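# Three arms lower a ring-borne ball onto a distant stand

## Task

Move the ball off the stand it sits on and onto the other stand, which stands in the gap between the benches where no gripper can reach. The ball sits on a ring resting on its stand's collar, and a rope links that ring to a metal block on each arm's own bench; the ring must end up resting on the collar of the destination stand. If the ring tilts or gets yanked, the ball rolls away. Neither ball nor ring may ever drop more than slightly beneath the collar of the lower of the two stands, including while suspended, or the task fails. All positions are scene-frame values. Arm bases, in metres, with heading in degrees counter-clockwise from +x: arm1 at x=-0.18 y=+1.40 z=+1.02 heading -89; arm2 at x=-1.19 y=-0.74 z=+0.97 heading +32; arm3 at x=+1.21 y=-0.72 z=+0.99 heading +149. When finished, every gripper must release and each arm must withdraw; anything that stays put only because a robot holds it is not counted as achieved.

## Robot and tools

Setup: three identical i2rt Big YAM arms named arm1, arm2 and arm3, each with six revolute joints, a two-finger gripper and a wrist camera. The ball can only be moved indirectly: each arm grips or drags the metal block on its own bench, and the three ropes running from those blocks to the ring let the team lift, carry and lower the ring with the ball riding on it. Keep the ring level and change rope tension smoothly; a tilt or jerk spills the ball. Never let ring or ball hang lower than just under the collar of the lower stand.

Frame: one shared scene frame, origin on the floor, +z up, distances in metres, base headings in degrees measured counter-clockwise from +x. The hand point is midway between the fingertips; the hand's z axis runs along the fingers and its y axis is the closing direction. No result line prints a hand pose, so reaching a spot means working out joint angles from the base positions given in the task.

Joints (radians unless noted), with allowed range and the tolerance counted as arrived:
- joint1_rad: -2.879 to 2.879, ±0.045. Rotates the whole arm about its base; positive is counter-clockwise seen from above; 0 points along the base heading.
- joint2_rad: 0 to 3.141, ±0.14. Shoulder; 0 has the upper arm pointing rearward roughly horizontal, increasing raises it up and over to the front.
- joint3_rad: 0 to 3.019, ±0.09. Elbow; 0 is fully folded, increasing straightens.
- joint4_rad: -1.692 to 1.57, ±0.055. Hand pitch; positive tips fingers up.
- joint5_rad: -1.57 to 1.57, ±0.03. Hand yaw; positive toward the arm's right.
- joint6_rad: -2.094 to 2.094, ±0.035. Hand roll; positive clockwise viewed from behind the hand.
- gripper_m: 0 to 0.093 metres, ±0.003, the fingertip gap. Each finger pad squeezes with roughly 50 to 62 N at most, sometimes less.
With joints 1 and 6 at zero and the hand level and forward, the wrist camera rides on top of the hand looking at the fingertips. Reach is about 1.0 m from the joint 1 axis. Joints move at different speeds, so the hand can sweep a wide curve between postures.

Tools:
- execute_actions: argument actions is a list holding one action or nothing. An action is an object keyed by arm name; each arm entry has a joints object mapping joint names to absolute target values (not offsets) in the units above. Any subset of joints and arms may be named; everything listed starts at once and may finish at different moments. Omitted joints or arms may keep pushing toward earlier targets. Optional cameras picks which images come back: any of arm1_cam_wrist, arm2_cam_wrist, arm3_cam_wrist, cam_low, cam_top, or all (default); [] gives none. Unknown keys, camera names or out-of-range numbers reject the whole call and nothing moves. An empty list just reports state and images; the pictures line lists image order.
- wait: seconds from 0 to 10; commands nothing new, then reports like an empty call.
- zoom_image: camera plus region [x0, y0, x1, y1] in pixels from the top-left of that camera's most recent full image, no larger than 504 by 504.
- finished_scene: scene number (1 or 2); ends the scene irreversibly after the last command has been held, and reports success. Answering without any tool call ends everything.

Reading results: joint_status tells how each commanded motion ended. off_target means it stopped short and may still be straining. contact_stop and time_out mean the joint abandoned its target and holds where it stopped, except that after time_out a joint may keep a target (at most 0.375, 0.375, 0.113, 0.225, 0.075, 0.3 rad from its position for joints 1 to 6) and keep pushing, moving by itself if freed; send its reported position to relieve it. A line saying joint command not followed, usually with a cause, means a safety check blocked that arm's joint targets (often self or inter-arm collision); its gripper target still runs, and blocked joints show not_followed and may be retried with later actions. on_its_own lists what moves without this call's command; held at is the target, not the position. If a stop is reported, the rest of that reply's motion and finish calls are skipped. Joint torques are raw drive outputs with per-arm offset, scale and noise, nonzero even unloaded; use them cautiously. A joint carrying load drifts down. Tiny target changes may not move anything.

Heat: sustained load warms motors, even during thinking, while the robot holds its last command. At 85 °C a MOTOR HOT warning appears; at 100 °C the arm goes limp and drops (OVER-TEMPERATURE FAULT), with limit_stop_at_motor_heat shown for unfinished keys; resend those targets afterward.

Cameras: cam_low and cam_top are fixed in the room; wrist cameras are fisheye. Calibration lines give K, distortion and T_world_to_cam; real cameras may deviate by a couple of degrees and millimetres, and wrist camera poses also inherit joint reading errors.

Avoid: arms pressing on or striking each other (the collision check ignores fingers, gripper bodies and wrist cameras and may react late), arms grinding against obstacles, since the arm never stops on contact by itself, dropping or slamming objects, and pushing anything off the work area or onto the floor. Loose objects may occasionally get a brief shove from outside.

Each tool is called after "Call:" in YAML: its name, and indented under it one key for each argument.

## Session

Call:
execute_actions:
  actions:
    - {"arm1":{"joints":{"joint1_rad":0.1,"joint2_rad":1.8,"joint3_rad":1.6,"joint4_rad":-1.3,"joint5_rad":0,"joint6_rad":0,"gripper_m":0.093}},"arm2":{"joints":{"joint1_rad":0,"joint2_rad":1.8,"joint3_rad":1.6,"joint4_rad":-1.3,"joint5_rad":0,"joint6_rad":0,"gripper_m":0.093}},"arm3":{"joints":{"joint1_rad":0,"joint2_rad":1.8,"joint3_rad":1.6,"joint4_rad":-1.3,"joint5_rad":0,"joint6_rad":0,"gripper_m":0.093}}}

Scene clock: 1.80 s.
Joint torques (N m, as the arm reports them, + toward a larger angle): arm1=[ -2.18 -18.96   9.96   0.21  -0.06   0.05] | arm2=[  1.39 -14.18   8.98   0.59  -0.09   0.15] | arm3=[ -0.33 -16.85   9.98   0.18   0.14  -0.02]
arm1.joint_positions: joint1_rad=+0.105 joint2_rad=+1.793 joint3_rad=+1.587 joint4_rad=-1.285 joint5_rad=-0.001 joint6_rad=-0.011 gripper_m=+0.093
arm1.joint_status: all done
arm1.hand: x=-0.1066 y=+0.8401 z=+1.1803 quat_wxyz=(-0.024, -0.657, -0.753, +0.027) (m; scene frame)
arm2.joint_positions: joint1_rad=+0.007 joint2_rad=+1.787 joint3_rad=+1.590 joint4_rad=-1.283 joint5_rad=+0.001 joint6_rad=-0.012 gripper_m=+0.093
arm2.joint_status: all done
arm2.hand: x=-0.7101 y=-0.4461 z=+1.1392 quat_wxyz=(-0.047, +0.283, -0.958, -0.019) (m; scene frame)
arm3.joint_positions: joint1_rad=-0.005 joint2_rad=+1.808 joint3_rad=+1.585 joint4_rad=-1.289 joint5_rad=-0.005 joint6_rad=-0.008 gripper_m=+0.093
arm3.joint_status: all done
arm3.hand: x=+0.7211 y=-0.4264 z=+1.1363 quat_wxyz=(-0.005, +0.964, -0.263, -0.027) (m; scene frame)
pictures: arm1_cam_wrist, arm2_cam_wrist, arm3_cam_wrist, cam_low, cam_top
camera_calibration (this result's frames):
arm1_cam_wrist: T_world_to_cam=[[-0.990783, -0.135412, 0.00368077, 0.00509635], [-0.113666, 0.845842, 0.521183, -1.32867], [-0.0736875, 0.515961, -0.853437, 0.689861], [0, 0, 0, 1]] pos_world=[-0.0951412, 0.768594, 1.28121]
arm2_cam_wrist: T_world_to_cam=[[0.543977, -0.839014, -0.0120013, 0.0237287], [-0.724647, -0.476942, 0.497407, -1.28972], [-0.423056, -0.261882, -0.867434, 0.696554], [0, 0, 0, 1]] pos_world=[-0.65282, -0.412799, 1.24602]
arm3_cam_wrist: T_world_to_cam=[[0.500782, 0.865515, -0.010012, 0.0185973], [0.734651, -0.418892, 0.533683, -1.31036], [0.457717, -0.274614, -0.845626, 0.637207], [0, 0, 0, 1]] pos_world=[0.661683, -0.390008, 1.23834]
Images, in order (width x height): arm1_cam_wrist 616x616, arm2_cam_wrist 616x616, arm3_cam_wrist 616x616, cam_low 504x504, cam_top 504x504.

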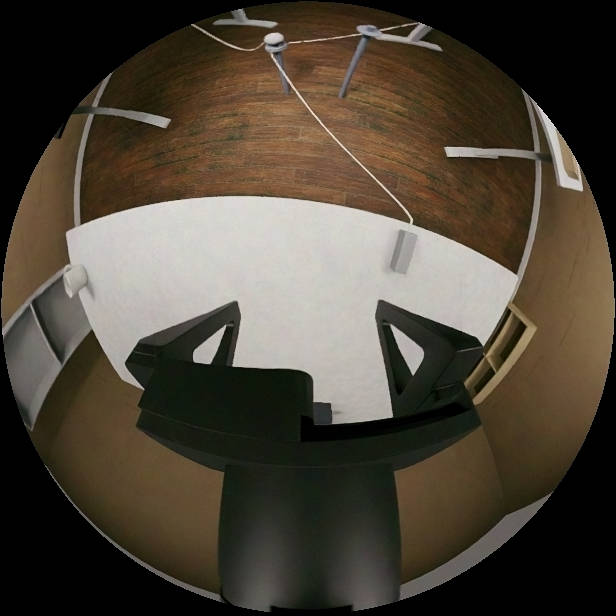

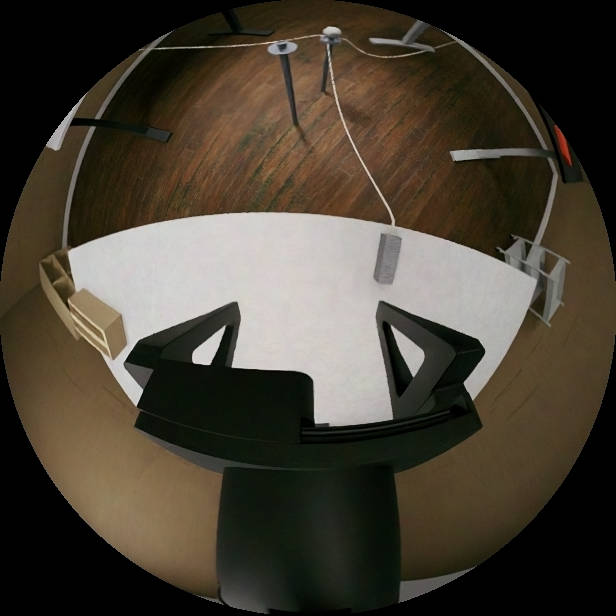

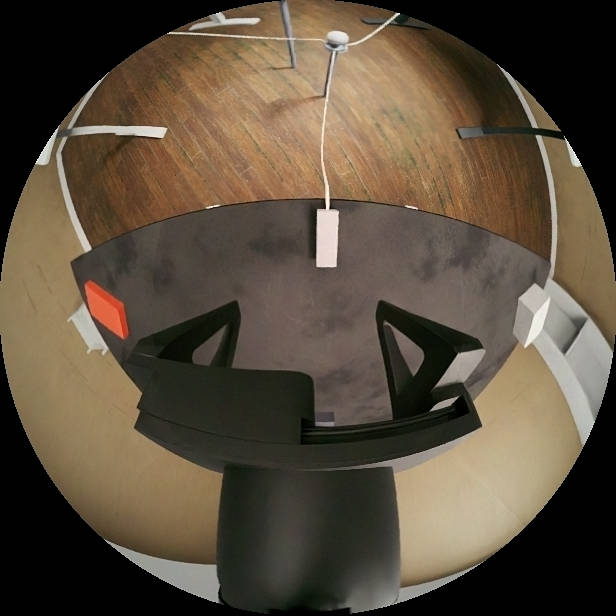

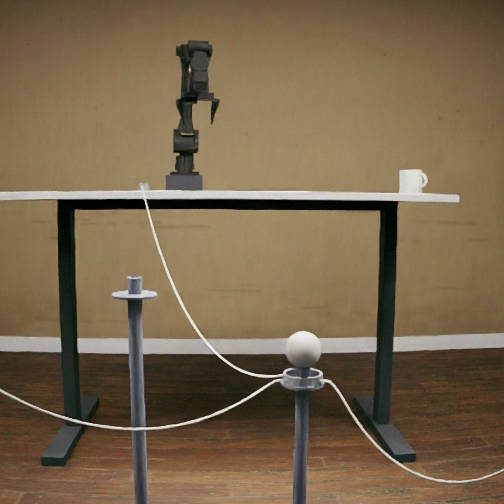

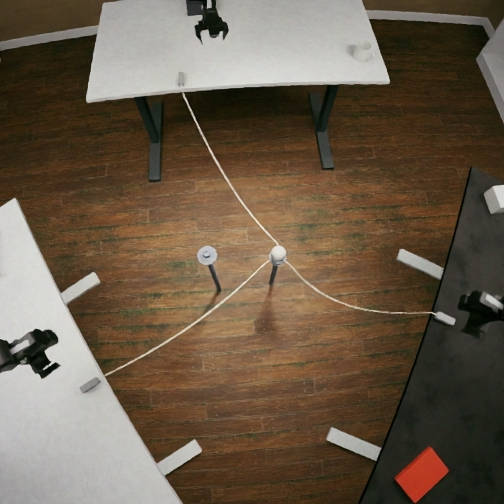

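Call:
execute_actions:
  actions:
    - {"arm1":{"joints":{"joint1_rad":-0.173,"joint6_rad":-0.15,"joint2_rad":1.98,"joint3_rad":1.53,"joint4_rad":-1.07}},"arm2":{"joints":{"joint1_rad":-0.21,"joint6_rad":-0.2,"joint2_rad":1.92,"joint3_rad":1.5,"joint4_rad":-1.12}},"arm3":{"joints":{"joint1_rad":-0.05,"joint2_rad":1.95,"joint3_rad":1.53,"joint4_rad":-1.1}}}
  cameras: []

Call:
execute_actions:
  actions:
    - {"arm1":{"joints":{"joint2_rad":2.12,"joint4_rad":-0.97}},"arm2":{"joints":{"joint2_rad":2.05}},"arm3":{"joints":{"joint2_rad":2.065}}}
  cameras: ["arm1_cam_wrist","arm2_cam_wrist","arm3_cam_wrist"]

Scene clock: 20.57 s.
Joint torques (N m, as the arm reports them, + toward a larger angle): arm1=[ -2.42 -24.     8.86   1.46  -0.15  -0.14] | arm2=[  0.89 -18.7    8.1    1.7   -0.08  -0.09] | arm3=[ -0.91 -18.82   8.68   0.97   0.12  -0.03]
arm1.joint_positions: joint1_rad=-0.168 joint2_rad=+2.004 joint3_rad=+1.520 joint4_rad=-1.087 joint5_rad=+0.002 joint6_rad=-0.139 gripper_m=+0.093
arm1.joint_status: all done
arm1.hand: x=-0.2639 y=+0.8277 z=+1.0420 quat_wxyz=(+0.006, -0.710, -0.704, +0.001) (m; scene frame)
arm2.joint_positions: joint1_rad=-0.207 joint2_rad=+1.935 joint3_rad=+1.495 joint4_rad=-1.136 joint5_rad=+0.001 joint6_rad=-0.188 gripper_m=+0.093
arm2.joint_status: all done
arm2.hand: x=-0.6586 y=-0.5535 z=+1.0231 quat_wxyz=(-0.001, +0.265, -0.964, -0.007) (m; scene frame)
arm3.joint_positions: joint1_rad=-0.051 joint2_rad=+1.970 joint3_rad=+1.521 joint4_rad=-1.113 joint5_rad=-0.004 joint6_rad=-0.008 gripper_m=+0.093
arm3.joint_status: all done
arm3.hand: x=+0.7236 y=-0.3970 z=+1.0250 quat_wxyz=(+0.002, +0.958, -0.285, -0.003) (m; scene frame)
pictures: none
No camera images: the call's "cameras" was empty. Leave "cameras" out to get every camera's image.

Scene clock: 21.83 s.
Joint torques (N m, as the arm reports them, + toward a larger angle): arm1=[ -2.38 -23.19   8.17   1.39  -0.15  -0.15] | arm2=[  1.12 -18.58   7.3    1.38  -0.08  -0.07] | arm3=[ -0.66 -18.34   8.06   0.74   0.04  -0.03]
arm1.joint_positions: joint1_rad=-0.168 joint2_rad=+2.127 joint3_rad=+1.520 joint4_rad=-0.986 joint5_rad=+0.002 joint6_rad=-0.139 gripper_m=+0.093
arm1.joint_status: all done
arm1.hand: x=-0.2656 y=+0.8211 z=+0.9723 quat_wxyz=(+0.013, -0.710, -0.704, -0.008) (m; scene frame)
arm2.joint_positions: joint1_rad=-0.207 joint2_rad=+2.050 joint3_rad=+1.495 joint4_rad=-1.135 joint5_rad=+0.001 joint6_rad=-0.188 gripper_m=+0.093
arm2.joint_status: all done
arm2.hand: x=-0.6699 y=-0.5567 z=+0.9613 quat_wxyz=(+0.056, +0.265, -0.963, -0.002) (m; scene frame)
arm3.joint_positions: joint1_rad=-0.051 joint2_rad=+2.069 joint3_rad=+1.521 joint4_rad=-1.110 joint5_rad=-0.002 joint6_rad=-0.007 gripper_m=+0.093
arm3.joint_status: all done
arm3.hand: x=+0.7330 y=-0.4031 z=+0.9704 quat_wxyz=(+0.015, +0.957, -0.285, +0.043) (m; scene frame)
pictures: arm1_cam_wrist, arm2_cam_wrist, arm3_cam_wrist
camera_calibration (this result's frames):
arm1_cam_wrist: T_world_to_cam=[[-0.999959, 0.00846252, 0.003217, -0.274388], [0.00868557, 0.796475, 0.604609, -1.23036], [0.00255425, 0.604612, -0.796516, 0.402528], [0, 0, 0, 1]] pos_world=[-0.264718, 0.7389, 1.06539]
arm2_cam_wrist: T_world_to_cam=[[0.509847, -0.859506, -0.0361379, -0.104152], [-0.629439, -0.40135, 0.665376, -1.28048], [-0.586398, -0.316493, -0.745634, 0.273422], [0, 0, 0, 1]] pos_world=[-0.592549, -0.516906, 1.05211]
arm3_cam_wrist: T_world_to_cam=[[0.541253, 0.840809, -0.00929526, -0.0494573], [0.641405, -0.405692, 0.651164, -1.26114], [0.543733, -0.358406, -0.75888, 0.316908], [0, 0, 0, 1]] pos_world=[0.663359, -0.35647, 1.06125]
Images, in order (width x height): arm1_cam_wrist 616x616, arm2_cam_wrist 616x616, arm3_cam_wrist 616x616.

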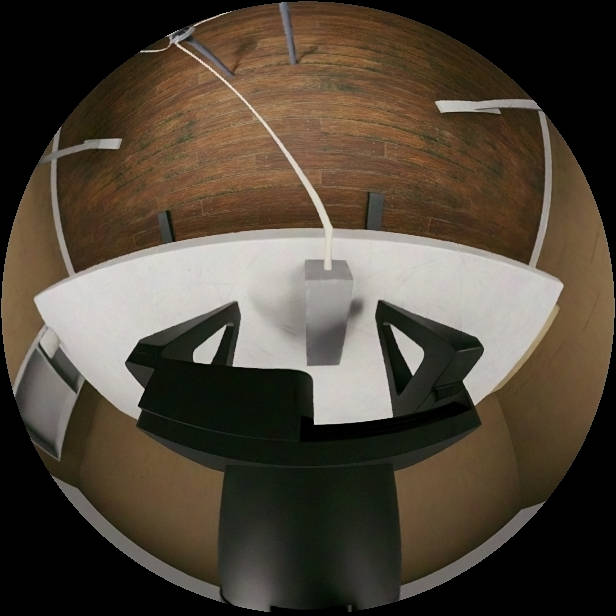

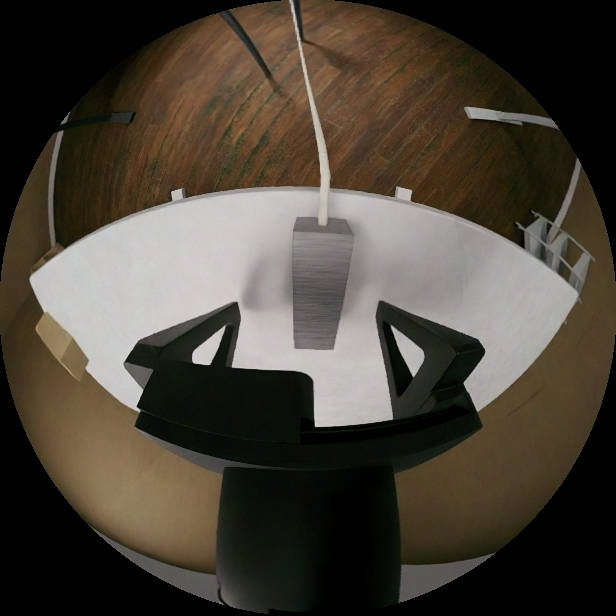

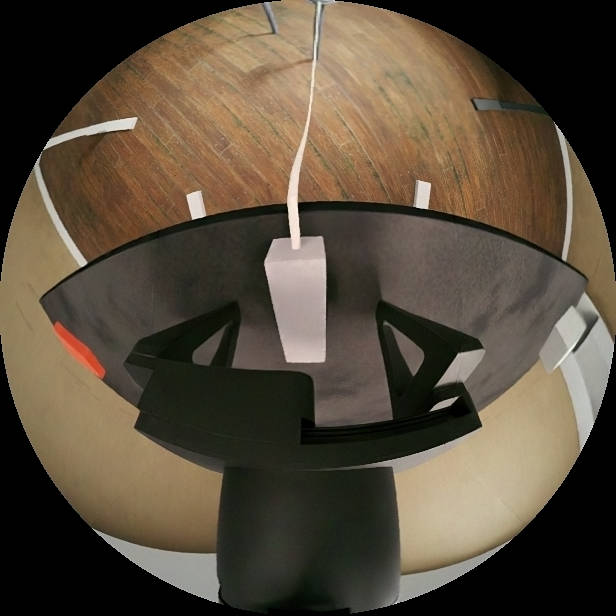

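Call:
execute_actions:
  actions:
    - {"arm1":{"joints":{"gripper_m":0}},"arm2":{"joints":{"gripper_m":0,"joint4_rad":-1.07}},"arm3":{"joints":{"gripper_m":0}}}
  cameras: []

Call:
execute_actions:
  actions:
    - {"arm1":{"joints":{"joint2_rad":1.93,"joint3_rad":1.57,"joint4_rad":-1.18}},"arm2":{"joints":{"joint2_rad":1.88,"joint3_rad":1.55,"joint4_rad":-1.2}},"arm3":{"joints":{"joint2_rad":1.75,"joint3_rad":1.45,"joint4_rad":-1.25}}}
  cameras: ["cam_low","cam_top"]

Scene clock: 30.40 s.
Joint torques (N m, as the arm reports them, + toward a larger angle): arm1=[ -2.3  -23.21   8.23   1.36  -0.13  -0.13] | arm2=[  1.24 -17.92   7.53   1.62  -0.11  -0.08] | arm3=[ -0.81 -18.35   8.17   0.8    0.04  -0.07]
arm1.joint_positions: joint1_rad=-0.168 joint2_rad=+2.127 joint3_rad=+1.520 joint4_rad=-0.986 joint5_rad=+0.001 joint6_rad=-0.140 gripper_m=+0.024
arm1.joint_status: gripper_m off_target (ended at +0.024, target +0.000)
arm1.hand: x=-0.2659 y=+0.8211 z=+0.9723 quat_wxyz=(+0.013, -0.710, -0.704, -0.008) (m; scene frame)
arm2.joint_positions: joint1_rad=-0.207 joint2_rad=+2.050 joint3_rad=+1.495 joint4_rad=-1.087 joint5_rad=+0.001 joint6_rad=-0.189 gripper_m=+0.025
arm2.joint_status: gripper_m off_target (ended at +0.025, target +0.000); the others done
arm2.hand: x=-0.6589 y=-0.5527 z=+0.9603 quat_wxyz=(+0.032, +0.266, -0.964, -0.004) (m; scene frame)
arm3.joint_positions: joint1_rad=-0.051 joint2_rad=+2.069 joint3_rad=+1.521 joint4_rad=-1.110 joint5_rad=-0.002 joint6_rad=-0.007 gripper_m=+0.025
arm3.joint_status: gripper_m off_target (ended at +0.025, target +0.000)
arm3.hand: x=+0.7329 y=-0.4031 z=+0.9704 quat_wxyz=(+0.015, +0.957, -0.285, +0.043) (m; scene frame)
pictures: none
No camera images: the call's "cameras" was empty. Leave "cameras" out to get every camera's image.

Scene clock: 31.73 s.
Joint torques (N m, as the arm reports them, + toward a larger angle): arm1=[ -2.3  -21.19  11.99   0.09  -0.13  -0.13] | arm2=[  1.38 -16.18  10.82   0.49  -0.08  -0.06] | arm3=[ -0.72 -14.77   9.99   0.16   0.03  -0.04]
arm1.joint_positions: joint1_rad=-0.168 joint2_rad=+1.931 joint3_rad=+1.523 joint4_rad=-1.165 joint5_rad=+0.001 joint6_rad=-0.140 gripper_m=+0.024
arm1.joint_status: all done
arm1.hand: x=-0.2621 y=+0.8391 z=+1.0831 quat_wxyz=(+0.007, -0.710, -0.704, +0.000) (m; scene frame)
arm2.joint_positions: joint1_rad=-0.207 joint2_rad=+1.873 joint3_rad=+1.514 joint4_rad=-1.186 joint5_rad=+0.001 joint6_rad=-0.189 gripper_m=+0.025
arm2.joint_status: all done
arm2.hand: x=-0.6595 y=-0.5545 z=+1.0634 quat_wxyz=(-0.016, +0.265, -0.964, -0.008) (m; scene frame)
arm3.joint_positions: joint1_rad=-0.051 joint2_rad=+1.747 joint3_rad=+1.430 joint4_rad=-1.240 joint5_rad=-0.002 joint6_rad=-0.007 gripper_m=+0.025
arm3.joint_status: all done
arm3.hand: x=+0.7705 y=-0.4279 z=+1.1107 quat_wxyz=(+0.000, +0.958, -0.285, -0.005) (m; scene frame)
pictures: cam_low, cam_top
Images, in order (width x height): cam_low 504x504, cam_top 504x504.

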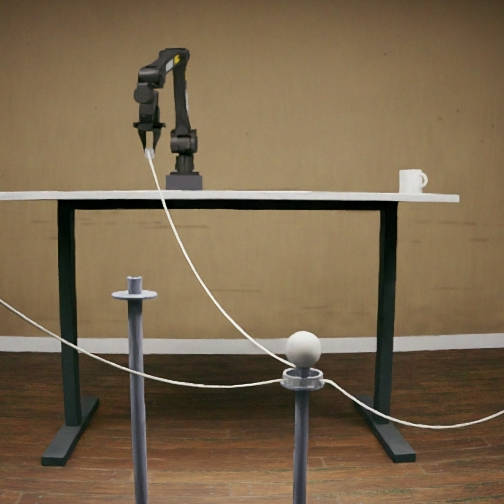

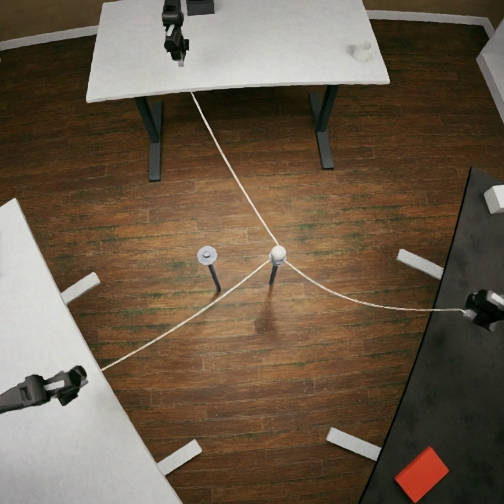

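Call:
execute_actions:
  actions:
    - {"arm1":{"joints":{"joint1_rad":0.1,"joint6_rad":0,"joint2_rad":1.84,"joint3_rad":1.47,"joint4_rad":-1.2}},"arm2":{"joints":{"joint2_rad":1.74,"joint3_rad":1.42,"joint4_rad":-1.23}},"arm3":{"joints":{"joint2_rad":1.5,"joint3_rad":1.22,"joint4_rad":-1.28}}}
  cameras: ["cam_low","cam_top"]

Scene clock: 41.17 s.
Joint torques (N m, as the arm reports them, + toward a larger angle): arm1=[ -1.49 -24.12   8.04   0.05  -0.01   0.04] | arm2=[  1.32 -16.03   8.09   0.63  -0.11  -0.05] | arm3=[ -0.85 -11.51   8.75   0.31   0.02  -0.05]
arm1.joint_positions: joint1_rad=+0.095 joint2_rad=+1.883 joint3_rad=+1.473 joint4_rad=-1.186 joint5_rad=-0.002 joint6_rad=-0.010 gripper_m=+0.024
arm1.joint_status: all done
arm1.hand: x=-0.1146 y=+0.8581 z=+1.0908 quat_wxyz=(+0.014, -0.661, -0.750, -0.009) (m; scene frame)
arm2.joint_positions: joint1_rad=-0.207 joint2_rad=+1.756 joint3_rad=+1.419 joint4_rad=-1.218 joint5_rad=+0.001 joint6_rad=-0.189 gripper_m=+0.025
arm2.joint_status: all done
arm2.hand: x=-0.6978 y=-0.5688 z=+1.0890 quat_wxyz=(-0.011, +0.265, -0.964, -0.007) (m; scene frame)
arm3.joint_positions: joint1_rad=-0.051 joint2_rad=+1.500 joint3_rad=+1.218 joint4_rad=-1.274 joint5_rad=-0.002 joint6_rad=-0.007 gripper_m=+0.025
arm3.joint_status: all done
arm3.hand: x=+0.8439 y=-0.4766 z=+1.1452 quat_wxyz=(+0.000, +0.958, -0.285, -0.005) (m; scene frame)
pictures: cam_low, cam_top
Images, in order (width x height): cam_low 504x504, cam_top 504x504.

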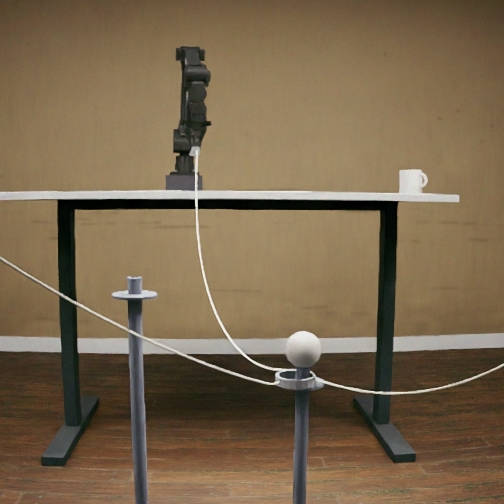

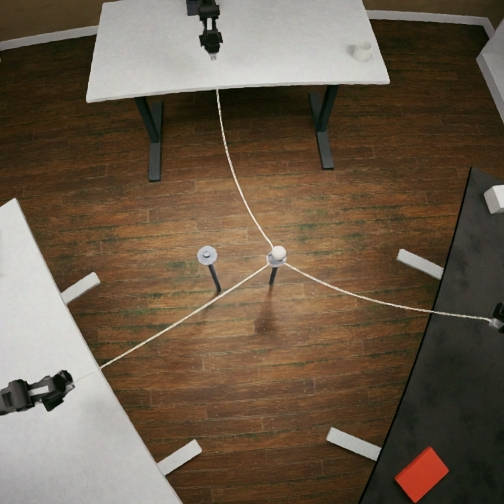

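Call:
execute_actions:
  actions:
    - {"arm1":{"joints":{"joint2_rad":1.76,"joint3_rad":1.44,"joint4_rad":-1.26}},"arm3":{"joints":{"joint2_rad":1.36,"joint3_rad":1.2,"joint4_rad":-1.4}}}
  cameras: ["cam_low","cam_top"]

Scene clock: 45.97 s.
Joint torques (N m, as the arm reports them, + toward a larger angle): arm1=[ -1.47 -21.02   8.98  -0.03  -0.01   0.04] | arm2=[  1.33 -16.3    8.17   0.62  -0.1   -0.06] | arm3=[-0.82 -9.31  9.52  0.13  0.02 -0.03]
arm1.joint_positions: joint1_rad=+0.095 joint2_rad=+1.785 joint3_rad=+1.434 joint4_rad=-1.244 joint5_rad=-0.002 joint6_rad=-0.010 gripper_m=+0.024
arm1.joint_status: all done
arm1.hand: x=-0.1172 y=+0.8831 z=+1.1280 quat_wxyz=(+0.014, -0.661, -0.750, -0.008) (m; scene frame)
arm2.joint_positions: joint1_rad=-0.207 joint2_rad=+1.756 joint3_rad=+1.419 joint4_rad=-1.218 joint5_rad=+0.001 joint6_rad=-0.189 gripper_m=+0.025
arm2.joint_status: not commanded
arm2.hand: x=-0.6978 y=-0.5688 z=+1.0890 quat_wxyz=(-0.011, +0.265, -0.964, -0.007) (m; scene frame)
arm3.joint_positions: joint1_rad=-0.051 joint2_rad=+1.358 joint3_rad=+1.190 joint4_rad=-1.390 joint5_rad=-0.002 joint6_rad=-0.007 gripper_m=+0.025
arm3.joint_status: all done
arm3.hand: x=+0.8813 y=-0.5014 z=+1.1899 quat_wxyz=(+0.000, +0.958, -0.285, -0.005) (m; scene frame)
pictures: cam_low, cam_top
Images, in order (width x height): cam_low 504x504, cam_top 504x504.

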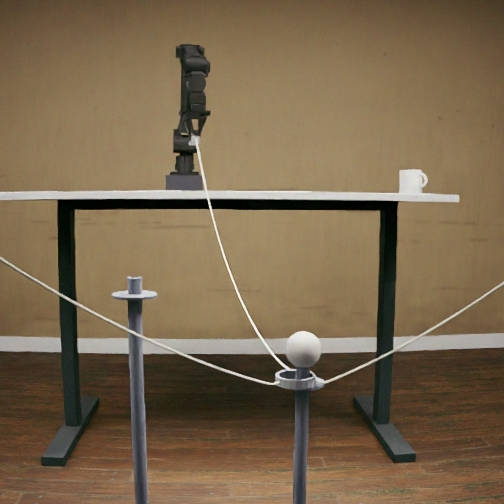

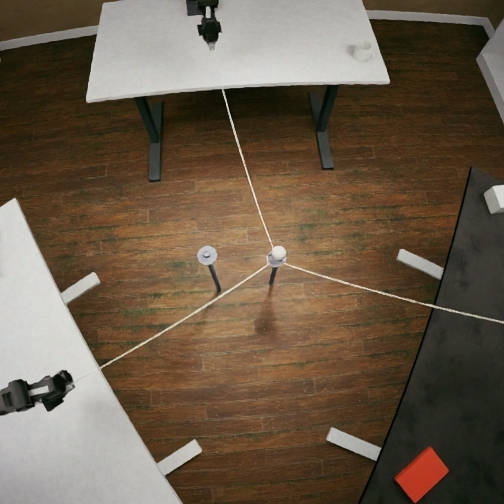

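Call:
execute_actions:
  actions:
    - {"arm1":{"joints":{"joint4_rad":-1.33}},"arm2":{"joints":{"joint4_rad":-1.18}},"arm3":{"joints":{"joint4_rad":-1.5}}}
  cameras: ["cam_low"]

Call:
execute_actions:
  actions:
    - {"arm1":{"joints":{"joint2_rad":1.73}},"arm2":{"joints":{"joint2_rad":1.71}},"arm3":{"joints":{"joint2_rad":1.31}}}
  cameras: ["cam_low","cam_top"]

Scene clock: 52.60 s.
Joint torques (N m, as the arm reports them, + toward a larger angle): arm1=[ -1.42 -21.02   8.83  -0.18  -0.01   0.04] | arm2=[  1.12 -16.35   8.     1.83  -0.09  -0.05] | arm3=[-0.48 -8.84  9.41 -0.17  0.04 -0.05]
arm1.joint_positions: joint1_rad=+0.095 joint2_rad=+1.785 joint3_rad=+1.434 joint4_rad=-1.314 joint5_rad=-0.002 joint6_rad=-0.010 gripper_m=+0.024
arm1.joint_status: all done
arm1.hand: x=-0.1192 y=+0.9001 z=+1.1292 quat_wxyz=(+0.040, -0.661, -0.749, -0.032) (m; scene frame)
arm2.joint_positions: joint1_rad=-0.207 joint2_rad=+1.756 joint3_rad=+1.419 joint4_rad=-1.198 joint5_rad=+0.001 joint6_rad=-0.189 gripper_m=+0.025
arm2.joint_status: all done
arm2.hand: x=-0.6932 y=-0.5671 z=+1.0892 quat_wxyz=(-0.021, +0.265, -0.964, -0.008) (m; scene frame)
arm3.joint_positions: joint1_rad=-0.051 joint2_rad=+1.358 joint3_rad=+1.190 joint4_rad=-1.486 joint5_rad=-0.002 joint6_rad=-0.007 gripper_m=+0.025
arm3.joint_status: all done
arm3.hand: x=+0.9010 y=-0.5144 z=+1.1908 quat_wxyz=(+0.014, +0.957, -0.285, +0.041) (m; scene frame)
pictures: cam_low
Images, in order (width x height): cam_low 504x504.

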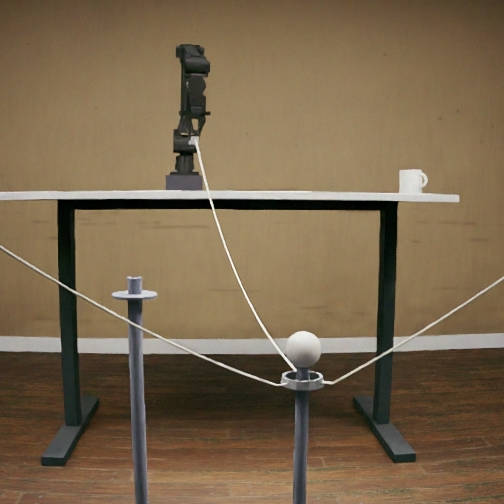

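Scene clock: 53.37 s.
Joint torques (N m, as the arm reports them, + toward a larger angle): arm1=[ -1.4  -22.53   8.84  -0.14  -0.01   0.03] | arm2=[  1.26 -18.06   8.21   1.73  -0.12  -0.05] | arm3=[ -0.51 -11.06   9.46  -0.09   0.03  -0.04]
arm1.joint_positions: joint1_rad=+0.095 joint2_rad=+1.772 joint3_rad=+1.434 joint4_rad=-1.314 joint5_rad=-0.002 joint6_rad=-0.010 gripper_m=+0.024
arm1.joint_status: all done
arm1.hand: x=-0.1191 y=+0.8999 z=+1.1353 quat_wxyz=(+0.035, -0.661, -0.749, -0.027) (m; scene frame)
arm2.joint_positions: joint1_rad=-0.207 joint2_rad=+1.744 joint3_rad=+1.419 joint4_rad=-1.195 joint5_rad=+0.001 joint6_rad=-0.189 gripper_m=+0.025
arm2.joint_status: all done
arm2.hand: x=-0.6925 y=-0.5670 z=+1.0956 quat_wxyz=(-0.029, +0.265, -0.964, -0.009) (m; scene frame)
arm3.joint_positions: joint1_rad=-0.051 joint2_rad=+1.338 joint3_rad=+1.190 joint4_rad=-1.486 joint5_rad=-0.002 joint6_rad=-0.007 gripper_m=+0.025
arm3.joint_status: all done
arm3.hand: x=+0.9023 y=-0.5153 z=+1.1976 quat_wxyz=(+0.011, +0.958, -0.285, +0.032) (m; scene frame)
pictures: cam_low, cam_top
Images, in order (width x height): cam_low 504x504, cam_top 504x504.

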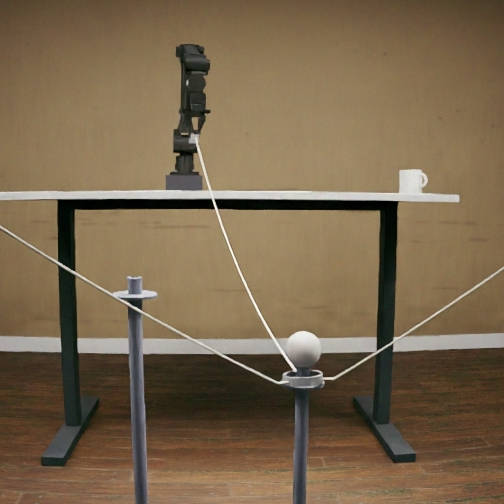

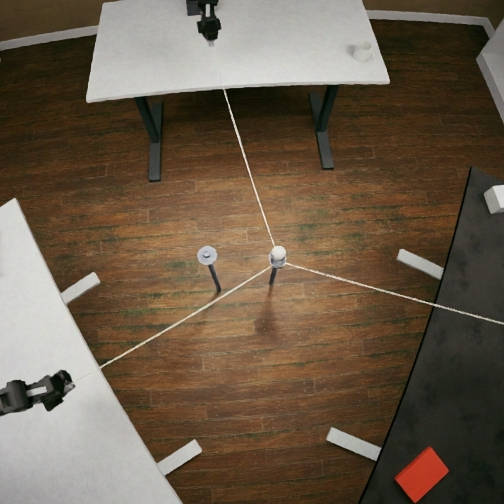

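Call:
execute_actions:
  actions:
    - {"arm1":{"joints":{"joint2_rad":1.67}},"arm2":{"joints":{"joint2_rad":1.68}},"arm3":{"joints":{"joint2_rad":1.27}}}
  cameras: ["cam_low"]

Call:
execute_actions:
  actions:
    - {"arm1":{"joints":{"joint2_rad":1.63}},"arm2":{"joints":{"joint2_rad":1.64}},"arm3":{"joints":{"joint2_rad":1.215}}}
  cameras: ["cam_low","cam_top"]

Scene clock: 61.10 s.
Joint torques (N m, as the arm reports them, + toward a larger angle): arm1=[ -1.33 -20.35   9.22   0.01  -0.01   0.04] | arm2=[  1.57 -16.85   8.19   1.77  -0.11  -0.05] | arm3=[ -0.66 -10.38   9.58   0.06   0.02  -0.04]
arm1.joint_positions: joint1_rad=+0.095 joint2_rad=+1.697 joint3_rad=+1.434 joint4_rad=-1.314 joint5_rad=-0.002 joint6_rad=-0.010 gripper_m=+0.024
arm1.joint_status: all done
arm1.hand: x=-0.1188 y=+0.8999 z=+1.1716 quat_wxyz=(+0.007, -0.661, -0.750, -0.002) (m; scene frame)
arm2.joint_positions: joint1_rad=-0.207 joint2_rad=+1.710 joint3_rad=+1.419 joint4_rad=-1.195 joint5_rad=+0.001 joint6_rad=-0.189 gripper_m=+0.025
arm2.joint_status: all done
arm2.hand: x=-0.6926 y=-0.5672 z=+1.1128 quat_wxyz=(-0.046, +0.265, -0.963, -0.010) (m; scene frame)
arm3.joint_positions: joint1_rad=-0.051 joint2_rad=+1.294 joint3_rad=+1.190 joint4_rad=-1.486 joint5_rad=-0.002 joint6_rad=-0.007 gripper_m=+0.025
arm3.joint_status: all done
arm3.hand: x=+0.9056 y=-0.5174 z=+1.2126 quat_wxyz=(+0.005, +0.958, -0.285, +0.011) (m; scene frame)
pictures: cam_low
Images, in order (width x height): cam_low 504x504.

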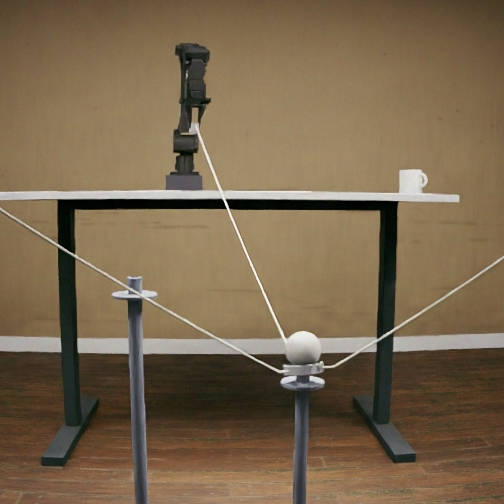

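Scene clock: 61.87 s.
Joint torques (N m, as the arm reports them, + toward a larger angle): arm1=[ -1.31 -21.32   9.34   0.04  -0.01   0.04] | arm2=[  1.81 -15.82   8.28   1.8   -0.1   -0.06] | arm3=[-0.7  -9.63  9.77  0.21  0.03 -0.03]
arm1.joint_positions: joint1_rad=+0.095 joint2_rad=+1.672 joint3_rad=+1.434 joint4_rad=-1.314 joint5_rad=-0.002 joint6_rad=-0.010 gripper_m=+0.024
arm1.joint_status: all done
arm1.hand: x=-0.1188 y=+0.9005 z=+1.1837 quat_wxyz=(-0.002, -0.661, -0.750, +0.006) (m; scene frame)
arm2.joint_positions: joint1_rad=-0.207 joint2_rad=+1.671 joint3_rad=+1.419 joint4_rad=-1.193 joint5_rad=+0.001 joint6_rad=-0.189 gripper_m=+0.025
arm2.joint_status: all done
arm2.hand: x=-0.6929 y=-0.5676 z=+1.1325 quat_wxyz=(-0.066, +0.265, -0.962, -0.012) (m; scene frame)
arm3.joint_positions: joint1_rad=-0.051 joint2_rad=+1.239 joint3_rad=+1.190 joint4_rad=-1.486 joint5_rad=-0.002 joint6_rad=-0.007 gripper_m=+0.025
arm3.joint_status: all done
arm3.hand: x=+0.9105 y=-0.5207 z=+1.2310 quat_wxyz=(-0.003, +0.958, -0.285, -0.016) (m; scene frame)
pictures: cam_low, cam_top
Images, in order (width x height): cam_low 504x504, cam_top 504x504.

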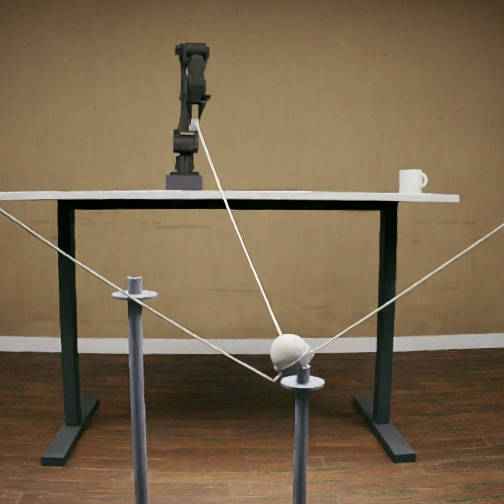

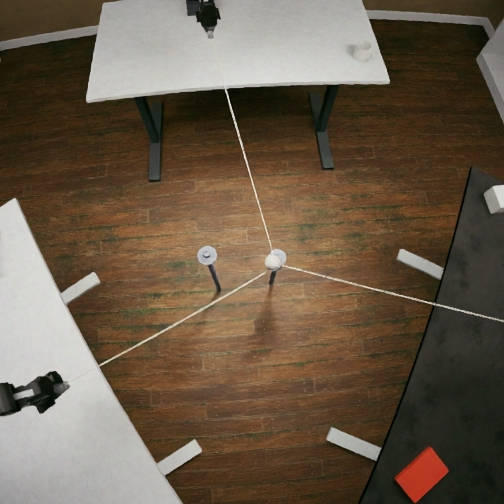

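Tipping toward arm2; raise arm2 and arm1.

Call:
execute_actions:
  actions:
    - {"arm1":{"joints":{"joint2_rad":1.59}},"arm2":{"joints":{"joint2_rad":1.58}}}
  cameras: ["cam_low","cam_top"]

Scene clock: 65.77 s.
Joint torques (N m, as the arm reports them, + toward a larger angle): arm1=[ -1.45 -20.87   9.44   0.13  -0.01   0.04] | arm2=[  1.28 -15.41   8.65   1.79  -0.13  -0.05] | arm3=[-0.84 -9.63  9.72  0.09  0.02 -0.04]
arm1.joint_positions: joint1_rad=+0.095 joint2_rad=+1.632 joint3_rad=+1.434 joint4_rad=-1.314 joint5_rad=-0.002 joint6_rad=-0.010 gripper_m=+0.024
arm1.joint_status: all done
arm1.hand: x=-0.1188 y=+0.9021 z=+1.2030 quat_wxyz=(-0.017, -0.661, -0.750, +0.019) (m; scene frame)
arm2.joint_positions: joint1_rad=-0.207 joint2_rad=+1.602 joint3_rad=+1.419 joint4_rad=-1.193 joint5_rad=+0.001 joint6_rad=-0.189 gripper_m=+0.025
arm2.joint_status: all done
arm2.hand: x=-0.6961 y=-0.5693 z=+1.1673 quat_wxyz=(-0.101, +0.264, -0.959, -0.015) (m; scene frame)
arm3.joint_positions: joint1_rad=-0.051 joint2_rad=+1.239 joint3_rad=+1.190 joint4_rad=-1.486 joint5_rad=-0.002 joint6_rad=-0.007 gripper_m=+0.025
arm3.joint_status: not commanded
arm3.hand: x=+0.9105 y=-0.5207 z=+1.2310 quat_wxyz=(-0.003, +0.958, -0.285, -0.016) (m; scene frame)
pictures: cam_low, cam_top
Images, in order (width x height): cam_low 504x504, cam_top 504x504.

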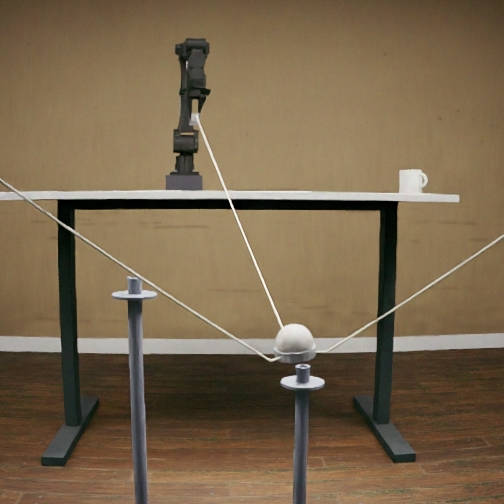

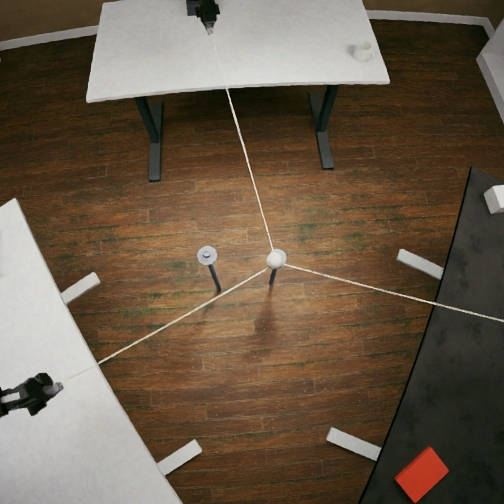

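Call:
execute_actions:
  actions:
    - {"arm1":{"joints":{"joint1_rad":0.06,"joint2_rad":1.55,"joint3_rad":1.5,"joint4_rad":-1.38}},"arm2":{"joints":{"joint2_rad":1.51,"joint4_rad":-1.26}},"arm3":{"joints":{"joint2_rad":1.25,"joint3_rad":1.34,"joint4_rad":-1.53}}}
  cameras: ["cam_low"]

Call:
execute_actions:
  actions:
    - {"arm1":{"joints":{"joint1_rad":0.02,"joint2_rad":1.52,"joint3_rad":1.53,"joint4_rad":-1.43}},"arm2":{"joints":{"joint2_rad":1.44,"joint4_rad":-1.32,"joint1_rad":-0.17}},"arm3":{"joints":{"joint2_rad":1.29,"joint3_rad":1.45,"joint4_rad":-1.57}}}
  cameras: ["cam_low","cam_top"]

Scene clock: 80.73 s.
Joint torques (N m, as the arm reports them, + toward a larger angle): arm1=[ -2.07 -19.98  14.12  -0.1   -0.01   0.04] | arm2=[  1.17 -13.59   8.94   0.76  -0.1   -0.06] | arm3=[-0.86 -9.22 14.04  0.1   0.02 -0.03]
arm1.joint_positions: joint1_rad=+0.062 joint2_rad=+1.590 joint3_rad=+1.434 joint4_rad=-1.359 joint5_rad=-0.002 joint6_rad=-0.010 gripper_m=+0.024
arm1.joint_status: all done
arm1.hand: x=-0.1363 y=+0.9140 z=+1.2224 quat_wxyz=(-0.015, -0.673, -0.739, +0.019) (m; scene frame)
arm2.joint_positions: joint1_rad=-0.207 joint2_rad=+1.532 joint3_rad=+1.419 joint4_rad=-1.242 joint5_rad=+0.001 joint6_rad=-0.189 gripper_m=+0.025
arm2.joint_status: all done
arm2.hand: x=-0.7127 y=-0.5759 z=+1.1990 quat_wxyz=(-0.111, +0.263, -0.958, -0.015) (m; scene frame)
arm3.joint_positions: joint1_rad=-0.051 joint2_rad=+1.259 joint3_rad=+1.276 joint4_rad=-1.514 joint5_rad=-0.002 joint6_rad=-0.007 gripper_m=+0.025
arm3.joint_status: all done
arm3.hand: x=+0.8959 y=-0.5110 z=+1.2576 quat_wxyz=(-0.009, +0.958, -0.285, -0.034) (m; scene frame)
pictures: cam_low
Images, in order (width x height): cam_low 504x504.

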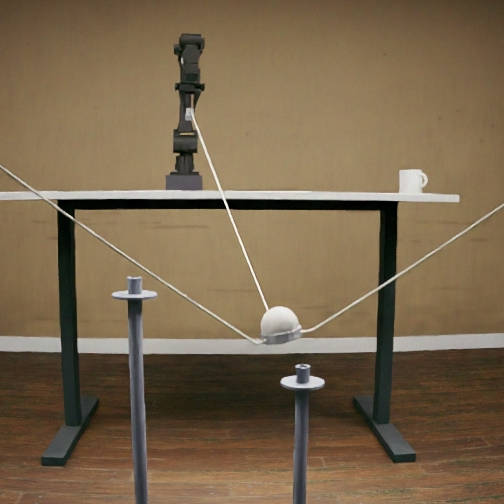

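Scene clock: 81.63 s.
Joint torques (N m, as the arm reports them, + toward a larger angle): arm1=[ -1.97 -19.95  14.98  -0.12  -0.01   0.04] | arm2=[  1.1  -13.11   8.81   0.81  -0.1   -0.04] | arm3=[-0.59 -9.79 14.4   0.04  0.06 -0.04]
arm1.joint_positions: joint1_rad=+0.022 joint2_rad=+1.562 joint3_rad=+1.454 joint4_rad=-1.409 joint5_rad=-0.002 joint6_rad=-0.010 gripper_m=+0.024
arm1.joint_status: all done
arm1.hand: x=-0.1562 y=+0.9214 z=+1.2425 quat_wxyz=(-0.014, -0.688, -0.725, +0.018) (m; scene frame)
arm2.joint_positions: joint1_rad=-0.168 joint2_rad=+1.460 joint3_rad=+1.419 joint4_rad=-1.303 joint5_rad=+0.001 joint6_rad=-0.189 gripper_m=+0.025
arm2.joint_status: all done
arm2.hand: x=-0.7409 y=-0.5665 z=+1.2300 quat_wxyz=(-0.116, +0.282, -0.952, -0.018) (m; scene frame)
arm3.joint_positions: joint1_rad=-0.051 joint2_rad=+1.302 joint3_rad=+1.382 joint4_rad=-1.554 joint5_rad=-0.002 joint6_rad=-0.007 gripper_m=+0.025
arm3.joint_status: all done
arm3.hand: x=+0.8784 y=-0.4994 z=+1.2839 quat_wxyz=(-0.012, +0.957, -0.285, -0.045) (m; scene frame)
pictures: cam_low, cam_top
Images, in order (width x height): cam_low 504x504, cam_top 504x504.

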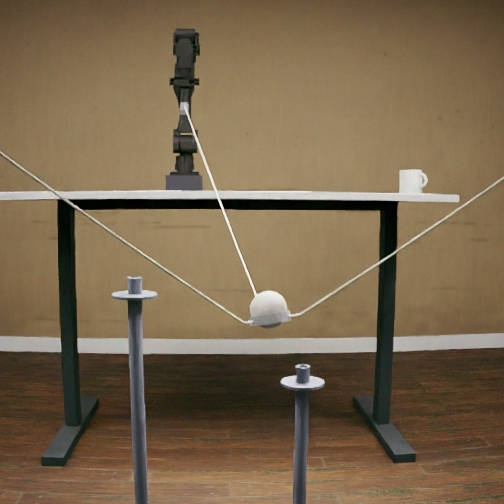

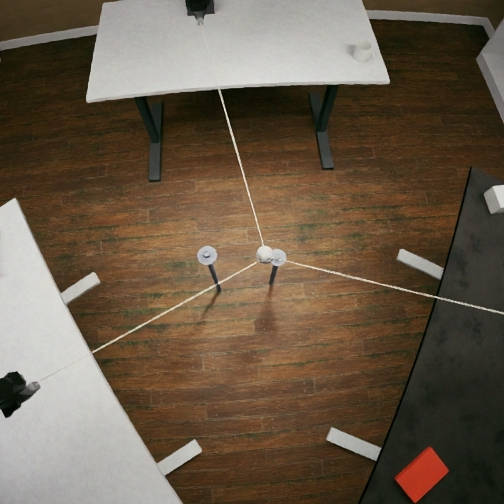

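Call:
execute_actions:
  actions:
    - {"arm1":{"joints":{"joint1_rad":-0.02,"joint2_rad":1.49,"joint3_rad":1.56,"joint4_rad":-1.48}},"arm2":{"joints":{"joint2_rad":1.36,"joint4_rad":-1.4}},"arm3":{"joints":{"joint2_rad":1.35,"joint3_rad":1.57,"joint4_rad":-1.6}}}
  cameras: []

Call:
execute_actions:
  actions:
    - {"arm1":{"joints":{"joint1_rad":-0.06,"joint2_rad":1.47,"joint3_rad":1.59,"joint4_rad":-1.52}},"arm2":{"joints":{"joint2_rad":1.28,"joint4_rad":-1.48}},"arm3":{"joints":{"joint2_rad":1.42,"joint3_rad":1.69,"joint4_rad":-1.63}}}
  cameras: ["cam_low"]

Call:
execute_actions:
  actions:
    - {"arm1":{"joints":{"joint1_rad":-0.1,"joint2_rad":1.45,"joint3_rad":1.61,"joint4_rad":-1.55}},"arm2":{"joints":{"joint2_rad":1.2,"joint4_rad":-1.56,"joint1_rad":-0.13}},"arm3":{"joints":{"joint2_rad":1.5,"joint3_rad":1.8,"joint4_rad":-1.65}}}
  cameras: ["cam_low","cam_top"]

Scene clock: 94.70 s.
Joint torques (N m, as the arm reports them, + toward a larger angle): arm1=[ -2.01 -19.08  15.07  -0.06   0.     0.04] | arm2=[  1.3  -12.04   8.87   0.78  -0.1   -0.06] | arm3=[ -0.84 -10.9   14.75   0.17   0.03  -0.04]
arm1.joint_positions: joint1_rad=-0.019 joint2_rad=+1.529 joint3_rad=+1.484 joint4_rad=-1.459 joint5_rad=-0.002 joint6_rad=-0.010 gripper_m=+0.024
arm1.joint_status: all done
arm1.hand: x=-0.1752 y=+0.9284 z=+1.2688 quat_wxyz=(-0.018, -0.702, -0.711, +0.024) (m; scene frame)
arm2.joint_positions: joint1_rad=-0.168 joint2_rad=+1.377 joint3_rad=+1.416 joint4_rad=-1.383 joint5_rad=+0.001 joint6_rad=-0.189 gripper_m=+0.025
arm2.joint_status: all done
arm2.hand: x=-0.7706 y=-0.5791 z=+1.2616 quat_wxyz=(-0.117, +0.282, -0.952, -0.018) (m; scene frame)
arm3.joint_positions: joint1_rad=-0.051 joint2_rad=+1.364 joint3_rad=+1.497 joint4_rad=-1.585 joint5_rad=-0.002 joint6_rad=-0.007 gripper_m=+0.025
arm3.joint_status: all done
arm3.hand: x=+0.8557 y=-0.4843 z=+1.3061 quat_wxyz=(-0.015, +0.957, -0.285, -0.055) (m; scene frame)
pictures: none
No camera images: the call's "cameras" was empty. Leave "cameras" out to get every camera's image.

Scene clock: 95.70 s.
Joint torques (N m, as the arm reports them, + toward a larger angle): arm1=[ -2.09 -19.41  15.27  -0.03  -0.01   0.04] | arm2=[  1.04 -10.61   8.89   0.89  -0.12  -0.07] | arm3=[ -0.59 -11.77  14.98   0.24   0.05  -0.06]
arm1.joint_positions: joint1_rad=-0.057 joint2_rad=+1.514 joint3_rad=+1.512 joint4_rad=-1.499 joint5_rad=-0.002 joint6_rad=-0.010 gripper_m=+0.024
arm1.joint_status: all done
arm1.hand: x=-0.1931 y=+0.9332 z=+1.2859 quat_wxyz=(-0.018, -0.716, -0.697, +0.025) (m; scene frame)
arm2.joint_positions: joint1_rad=-0.168 joint2_rad=+1.295 joint3_rad=+1.416 joint4_rad=-1.463 joint5_rad=+0.001 joint6_rad=-0.189 gripper_m=+0.025
arm2.joint_status: all done
arm2.hand: x=-0.8016 y=-0.5922 z=+1.2905 quat_wxyz=(-0.117, +0.282, -0.952, -0.018) (m; scene frame)
arm3.joint_positions: joint1_rad=-0.051 joint2_rad=+1.433 joint3_rad=+1.613 joint4_rad=-1.616 joint5_rad=-0.002 joint6_rad=-0.007 gripper_m=+0.025
arm3.joint_status: all done
arm3.hand: x=+0.8327 y=-0.4690 z=+1.3240 quat_wxyz=(-0.018, +0.956, -0.285, -0.063) (m; scene frame)
pictures: cam_low
Images, in order (width x height): cam_low 504x504.

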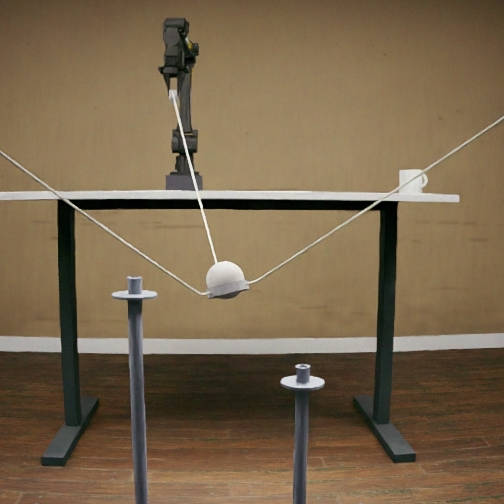

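Scene clock: 96.77 s.
Joint torques (N m, as the arm reports them, + toward a larger angle): arm1=[ -2.03 -18.54  15.34   0.02  -0.01   0.04] | arm2=[ 1.26 -9.11  8.73  0.9  -0.09 -0.08] | arm3=[ -0.42 -13.11  14.89   0.3    0.04  -0.07]
arm1.joint_positions: joint1_rad=-0.097 joint2_rad=+1.492 joint3_rad=+1.529 joint4_rad=-1.530 joint5_rad=-0.002 joint6_rad=-0.010 gripper_m=+0.024
arm1.joint_status: all done
arm1.hand: x=-0.2112 y=+0.9408 z=+1.3025 quat_wxyz=(-0.021, -0.730, -0.683, +0.029) (m; scene frame)
arm2.joint_positions: joint1_rad=-0.130 joint2_rad=+1.216 joint3_rad=+1.416 joint4_rad=-1.543 joint5_rad=+0.001 joint6_rad=-0.189 gripper_m=+0.025
arm2.joint_status: all done
arm2.hand: x=-0.8401 y=-0.5925 z=+1.3161 quat_wxyz=(-0.117, +0.300, -0.947, -0.020) (m; scene frame)
arm3.joint_positions: joint1_rad=-0.051 joint2_rad=+1.513 joint3_rad=+1.724 joint4_rad=-1.637 joint5_rad=-0.002 joint6_rad=-0.007 gripper_m=+0.025
arm3.joint_status: all done
arm3.hand: x=+0.8071 y=-0.4520 z=+1.3333 quat_wxyz=(-0.019, +0.956, -0.285, -0.068) (m; scene frame)
pictures: cam_low, cam_top
Images, in order (width x height): cam_low 504x504, cam_top 504x504.

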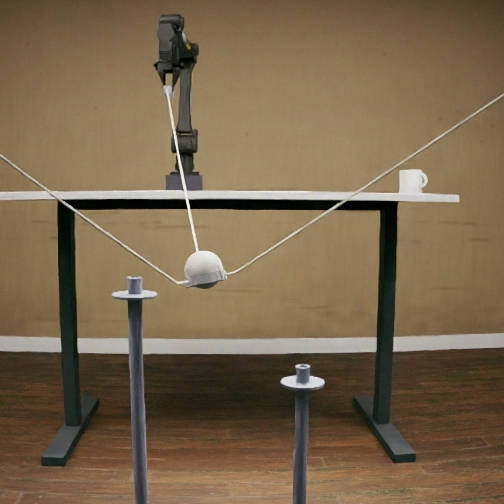

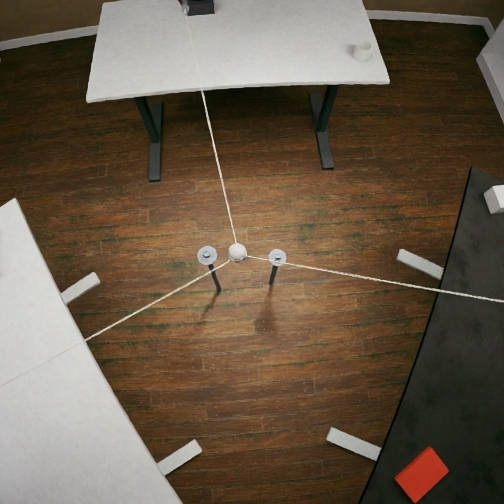

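Call:
execute_actions:
  actions:
    - {"arm1":{"joints":{"joint1_rad":-0.14,"joint2_rad":1.42,"joint3_rad":1.64,"joint4_rad":-1.6}},"arm2":{"joints":{"joint2_rad":1.12,"joint4_rad":-1.62,"joint1_rad":-0.09}},"arm3":{"joints":{"joint2_rad":1.54,"joint3_rad":1.89,"joint4_rad":-1.68}}}
  cameras: ["cam_low"]

Call:
execute_actions:
  actions:
    - {"arm1":{"joints":{"joint1_rad":-0.18,"joint2_rad":1.41,"joint3_rad":1.66,"joint4_rad":-1.62}},"arm2":{"joints":{"joint2_rad":1.04,"joint4_rad":-1.68,"joint1_rad":-0.05}},"arm3":{"joints":{"joint2_rad":1.61,"joint3_rad":1.99}}}
  cameras: ["cam_low","cam_top"]

Scene clock: 106.30 s.
Joint torques (N m, as the arm reports them, + toward a larger angle): arm1=[ -2.06 -17.43  15.28   0.01  -0.01   0.04] | arm2=[ 1.41 -7.61  8.65  0.92 -0.1  -0.04] | arm3=[ -0.65 -13.41  14.84   0.22   0.02  -0.04]
arm1.joint_positions: joint1_rad=-0.138 joint2_rad=+1.457 joint3_rad=+1.562 joint4_rad=-1.579 joint5_rad=-0.002 joint6_rad=-0.010 gripper_m=+0.024
arm1.joint_status: all done
arm1.hand: x=-0.2281 y=+0.9530 z=+1.3305 quat_wxyz=(-0.027, -0.743, -0.668, +0.037) (m; scene frame)
arm2.joint_positions: joint1_rad=-0.091 joint2_rad=+1.134 joint3_rad=+1.416 joint4_rad=-1.603 joint5_rad=+0.001 joint6_rad=-0.189 gripper_m=+0.025
arm2.joint_status: all done
arm2.hand: x=-0.8761 y=-0.5942 z=+1.3410 quat_wxyz=(-0.128, +0.318, -0.939, -0.024) (m; scene frame)
arm3.joint_positions: joint1_rad=-0.051 joint2_rad=+1.551 joint3_rad=+1.814 joint4_rad=-1.663 joint5_rad=-0.002 joint6_rad=-0.007 gripper_m=+0.025
arm3.joint_status: all done
arm3.hand: x=+0.7936 y=-0.4431 z=+1.3516 quat_wxyz=(-0.023, +0.955, -0.284, -0.080) (m; scene frame)
pictures: cam_low
Images, in order (width x height): cam_low 504x504.

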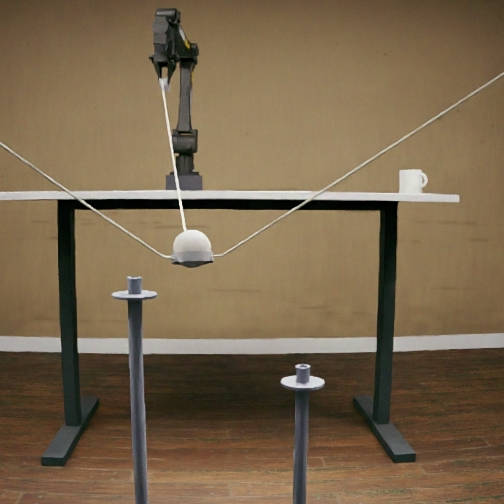

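Scene clock: 107.20 s.
Joint torques (N m, as the arm reports them, + toward a larger angle): arm1=[ -2.16 -18.12  15.52   0.05   0.     0.04] | arm2=[ 1.46 -6.24  8.5   0.93 -0.11 -0.05] | arm3=[ -0.62 -14.64  15.02   0.36   0.05  -0.04]
arm1.joint_positions: joint1_rad=-0.176 joint2_rad=+1.456 joint3_rad=+1.578 joint4_rad=-1.599 joint5_rad=-0.002 joint6_rad=-0.010 gripper_m=+0.024
arm1.joint_status: all done
arm1.hand: x=-0.2451 y=+0.9570 z=+1.3368 quat_wxyz=(-0.025, -0.756, -0.653, +0.036) (m; scene frame)
arm2.joint_positions: joint1_rad=-0.052 joint2_rad=+1.054 joint3_rad=+1.414 joint4_rad=-1.664 joint5_rad=+0.001 joint6_rad=-0.189 gripper_m=+0.025
arm2.joint_status: all done
arm2.hand: x=-0.9127 y=-0.5991 z=+1.3608 quat_wxyz=(-0.136, +0.335, -0.932, -0.027) (m; scene frame)
arm3.joint_positions: joint1_rad=-0.051 joint2_rad=+1.623 joint3_rad=+1.912 joint4_rad=-1.668 joint5_rad=-0.002 joint6_rad=-0.007 gripper_m=+0.025
arm3.joint_status: all done
arm3.hand: x=+0.7688 y=-0.4266 z=+1.3563 quat_wxyz=(-0.026, +0.954, -0.284, -0.090) (m; scene frame)
pictures: cam_low, cam_top
Images, in order (width x height): cam_low 504x504, cam_top 504x504.

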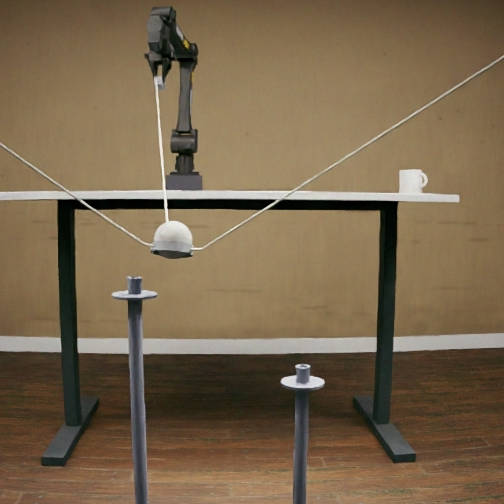

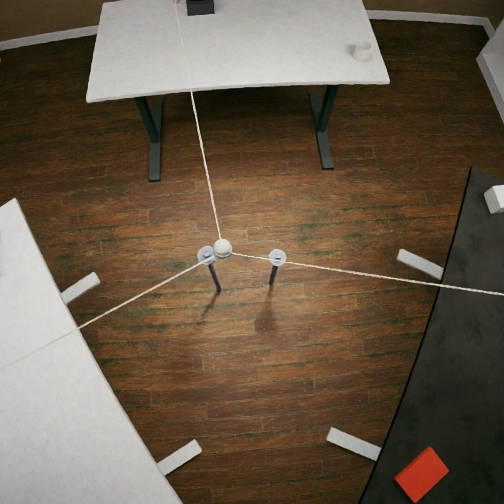

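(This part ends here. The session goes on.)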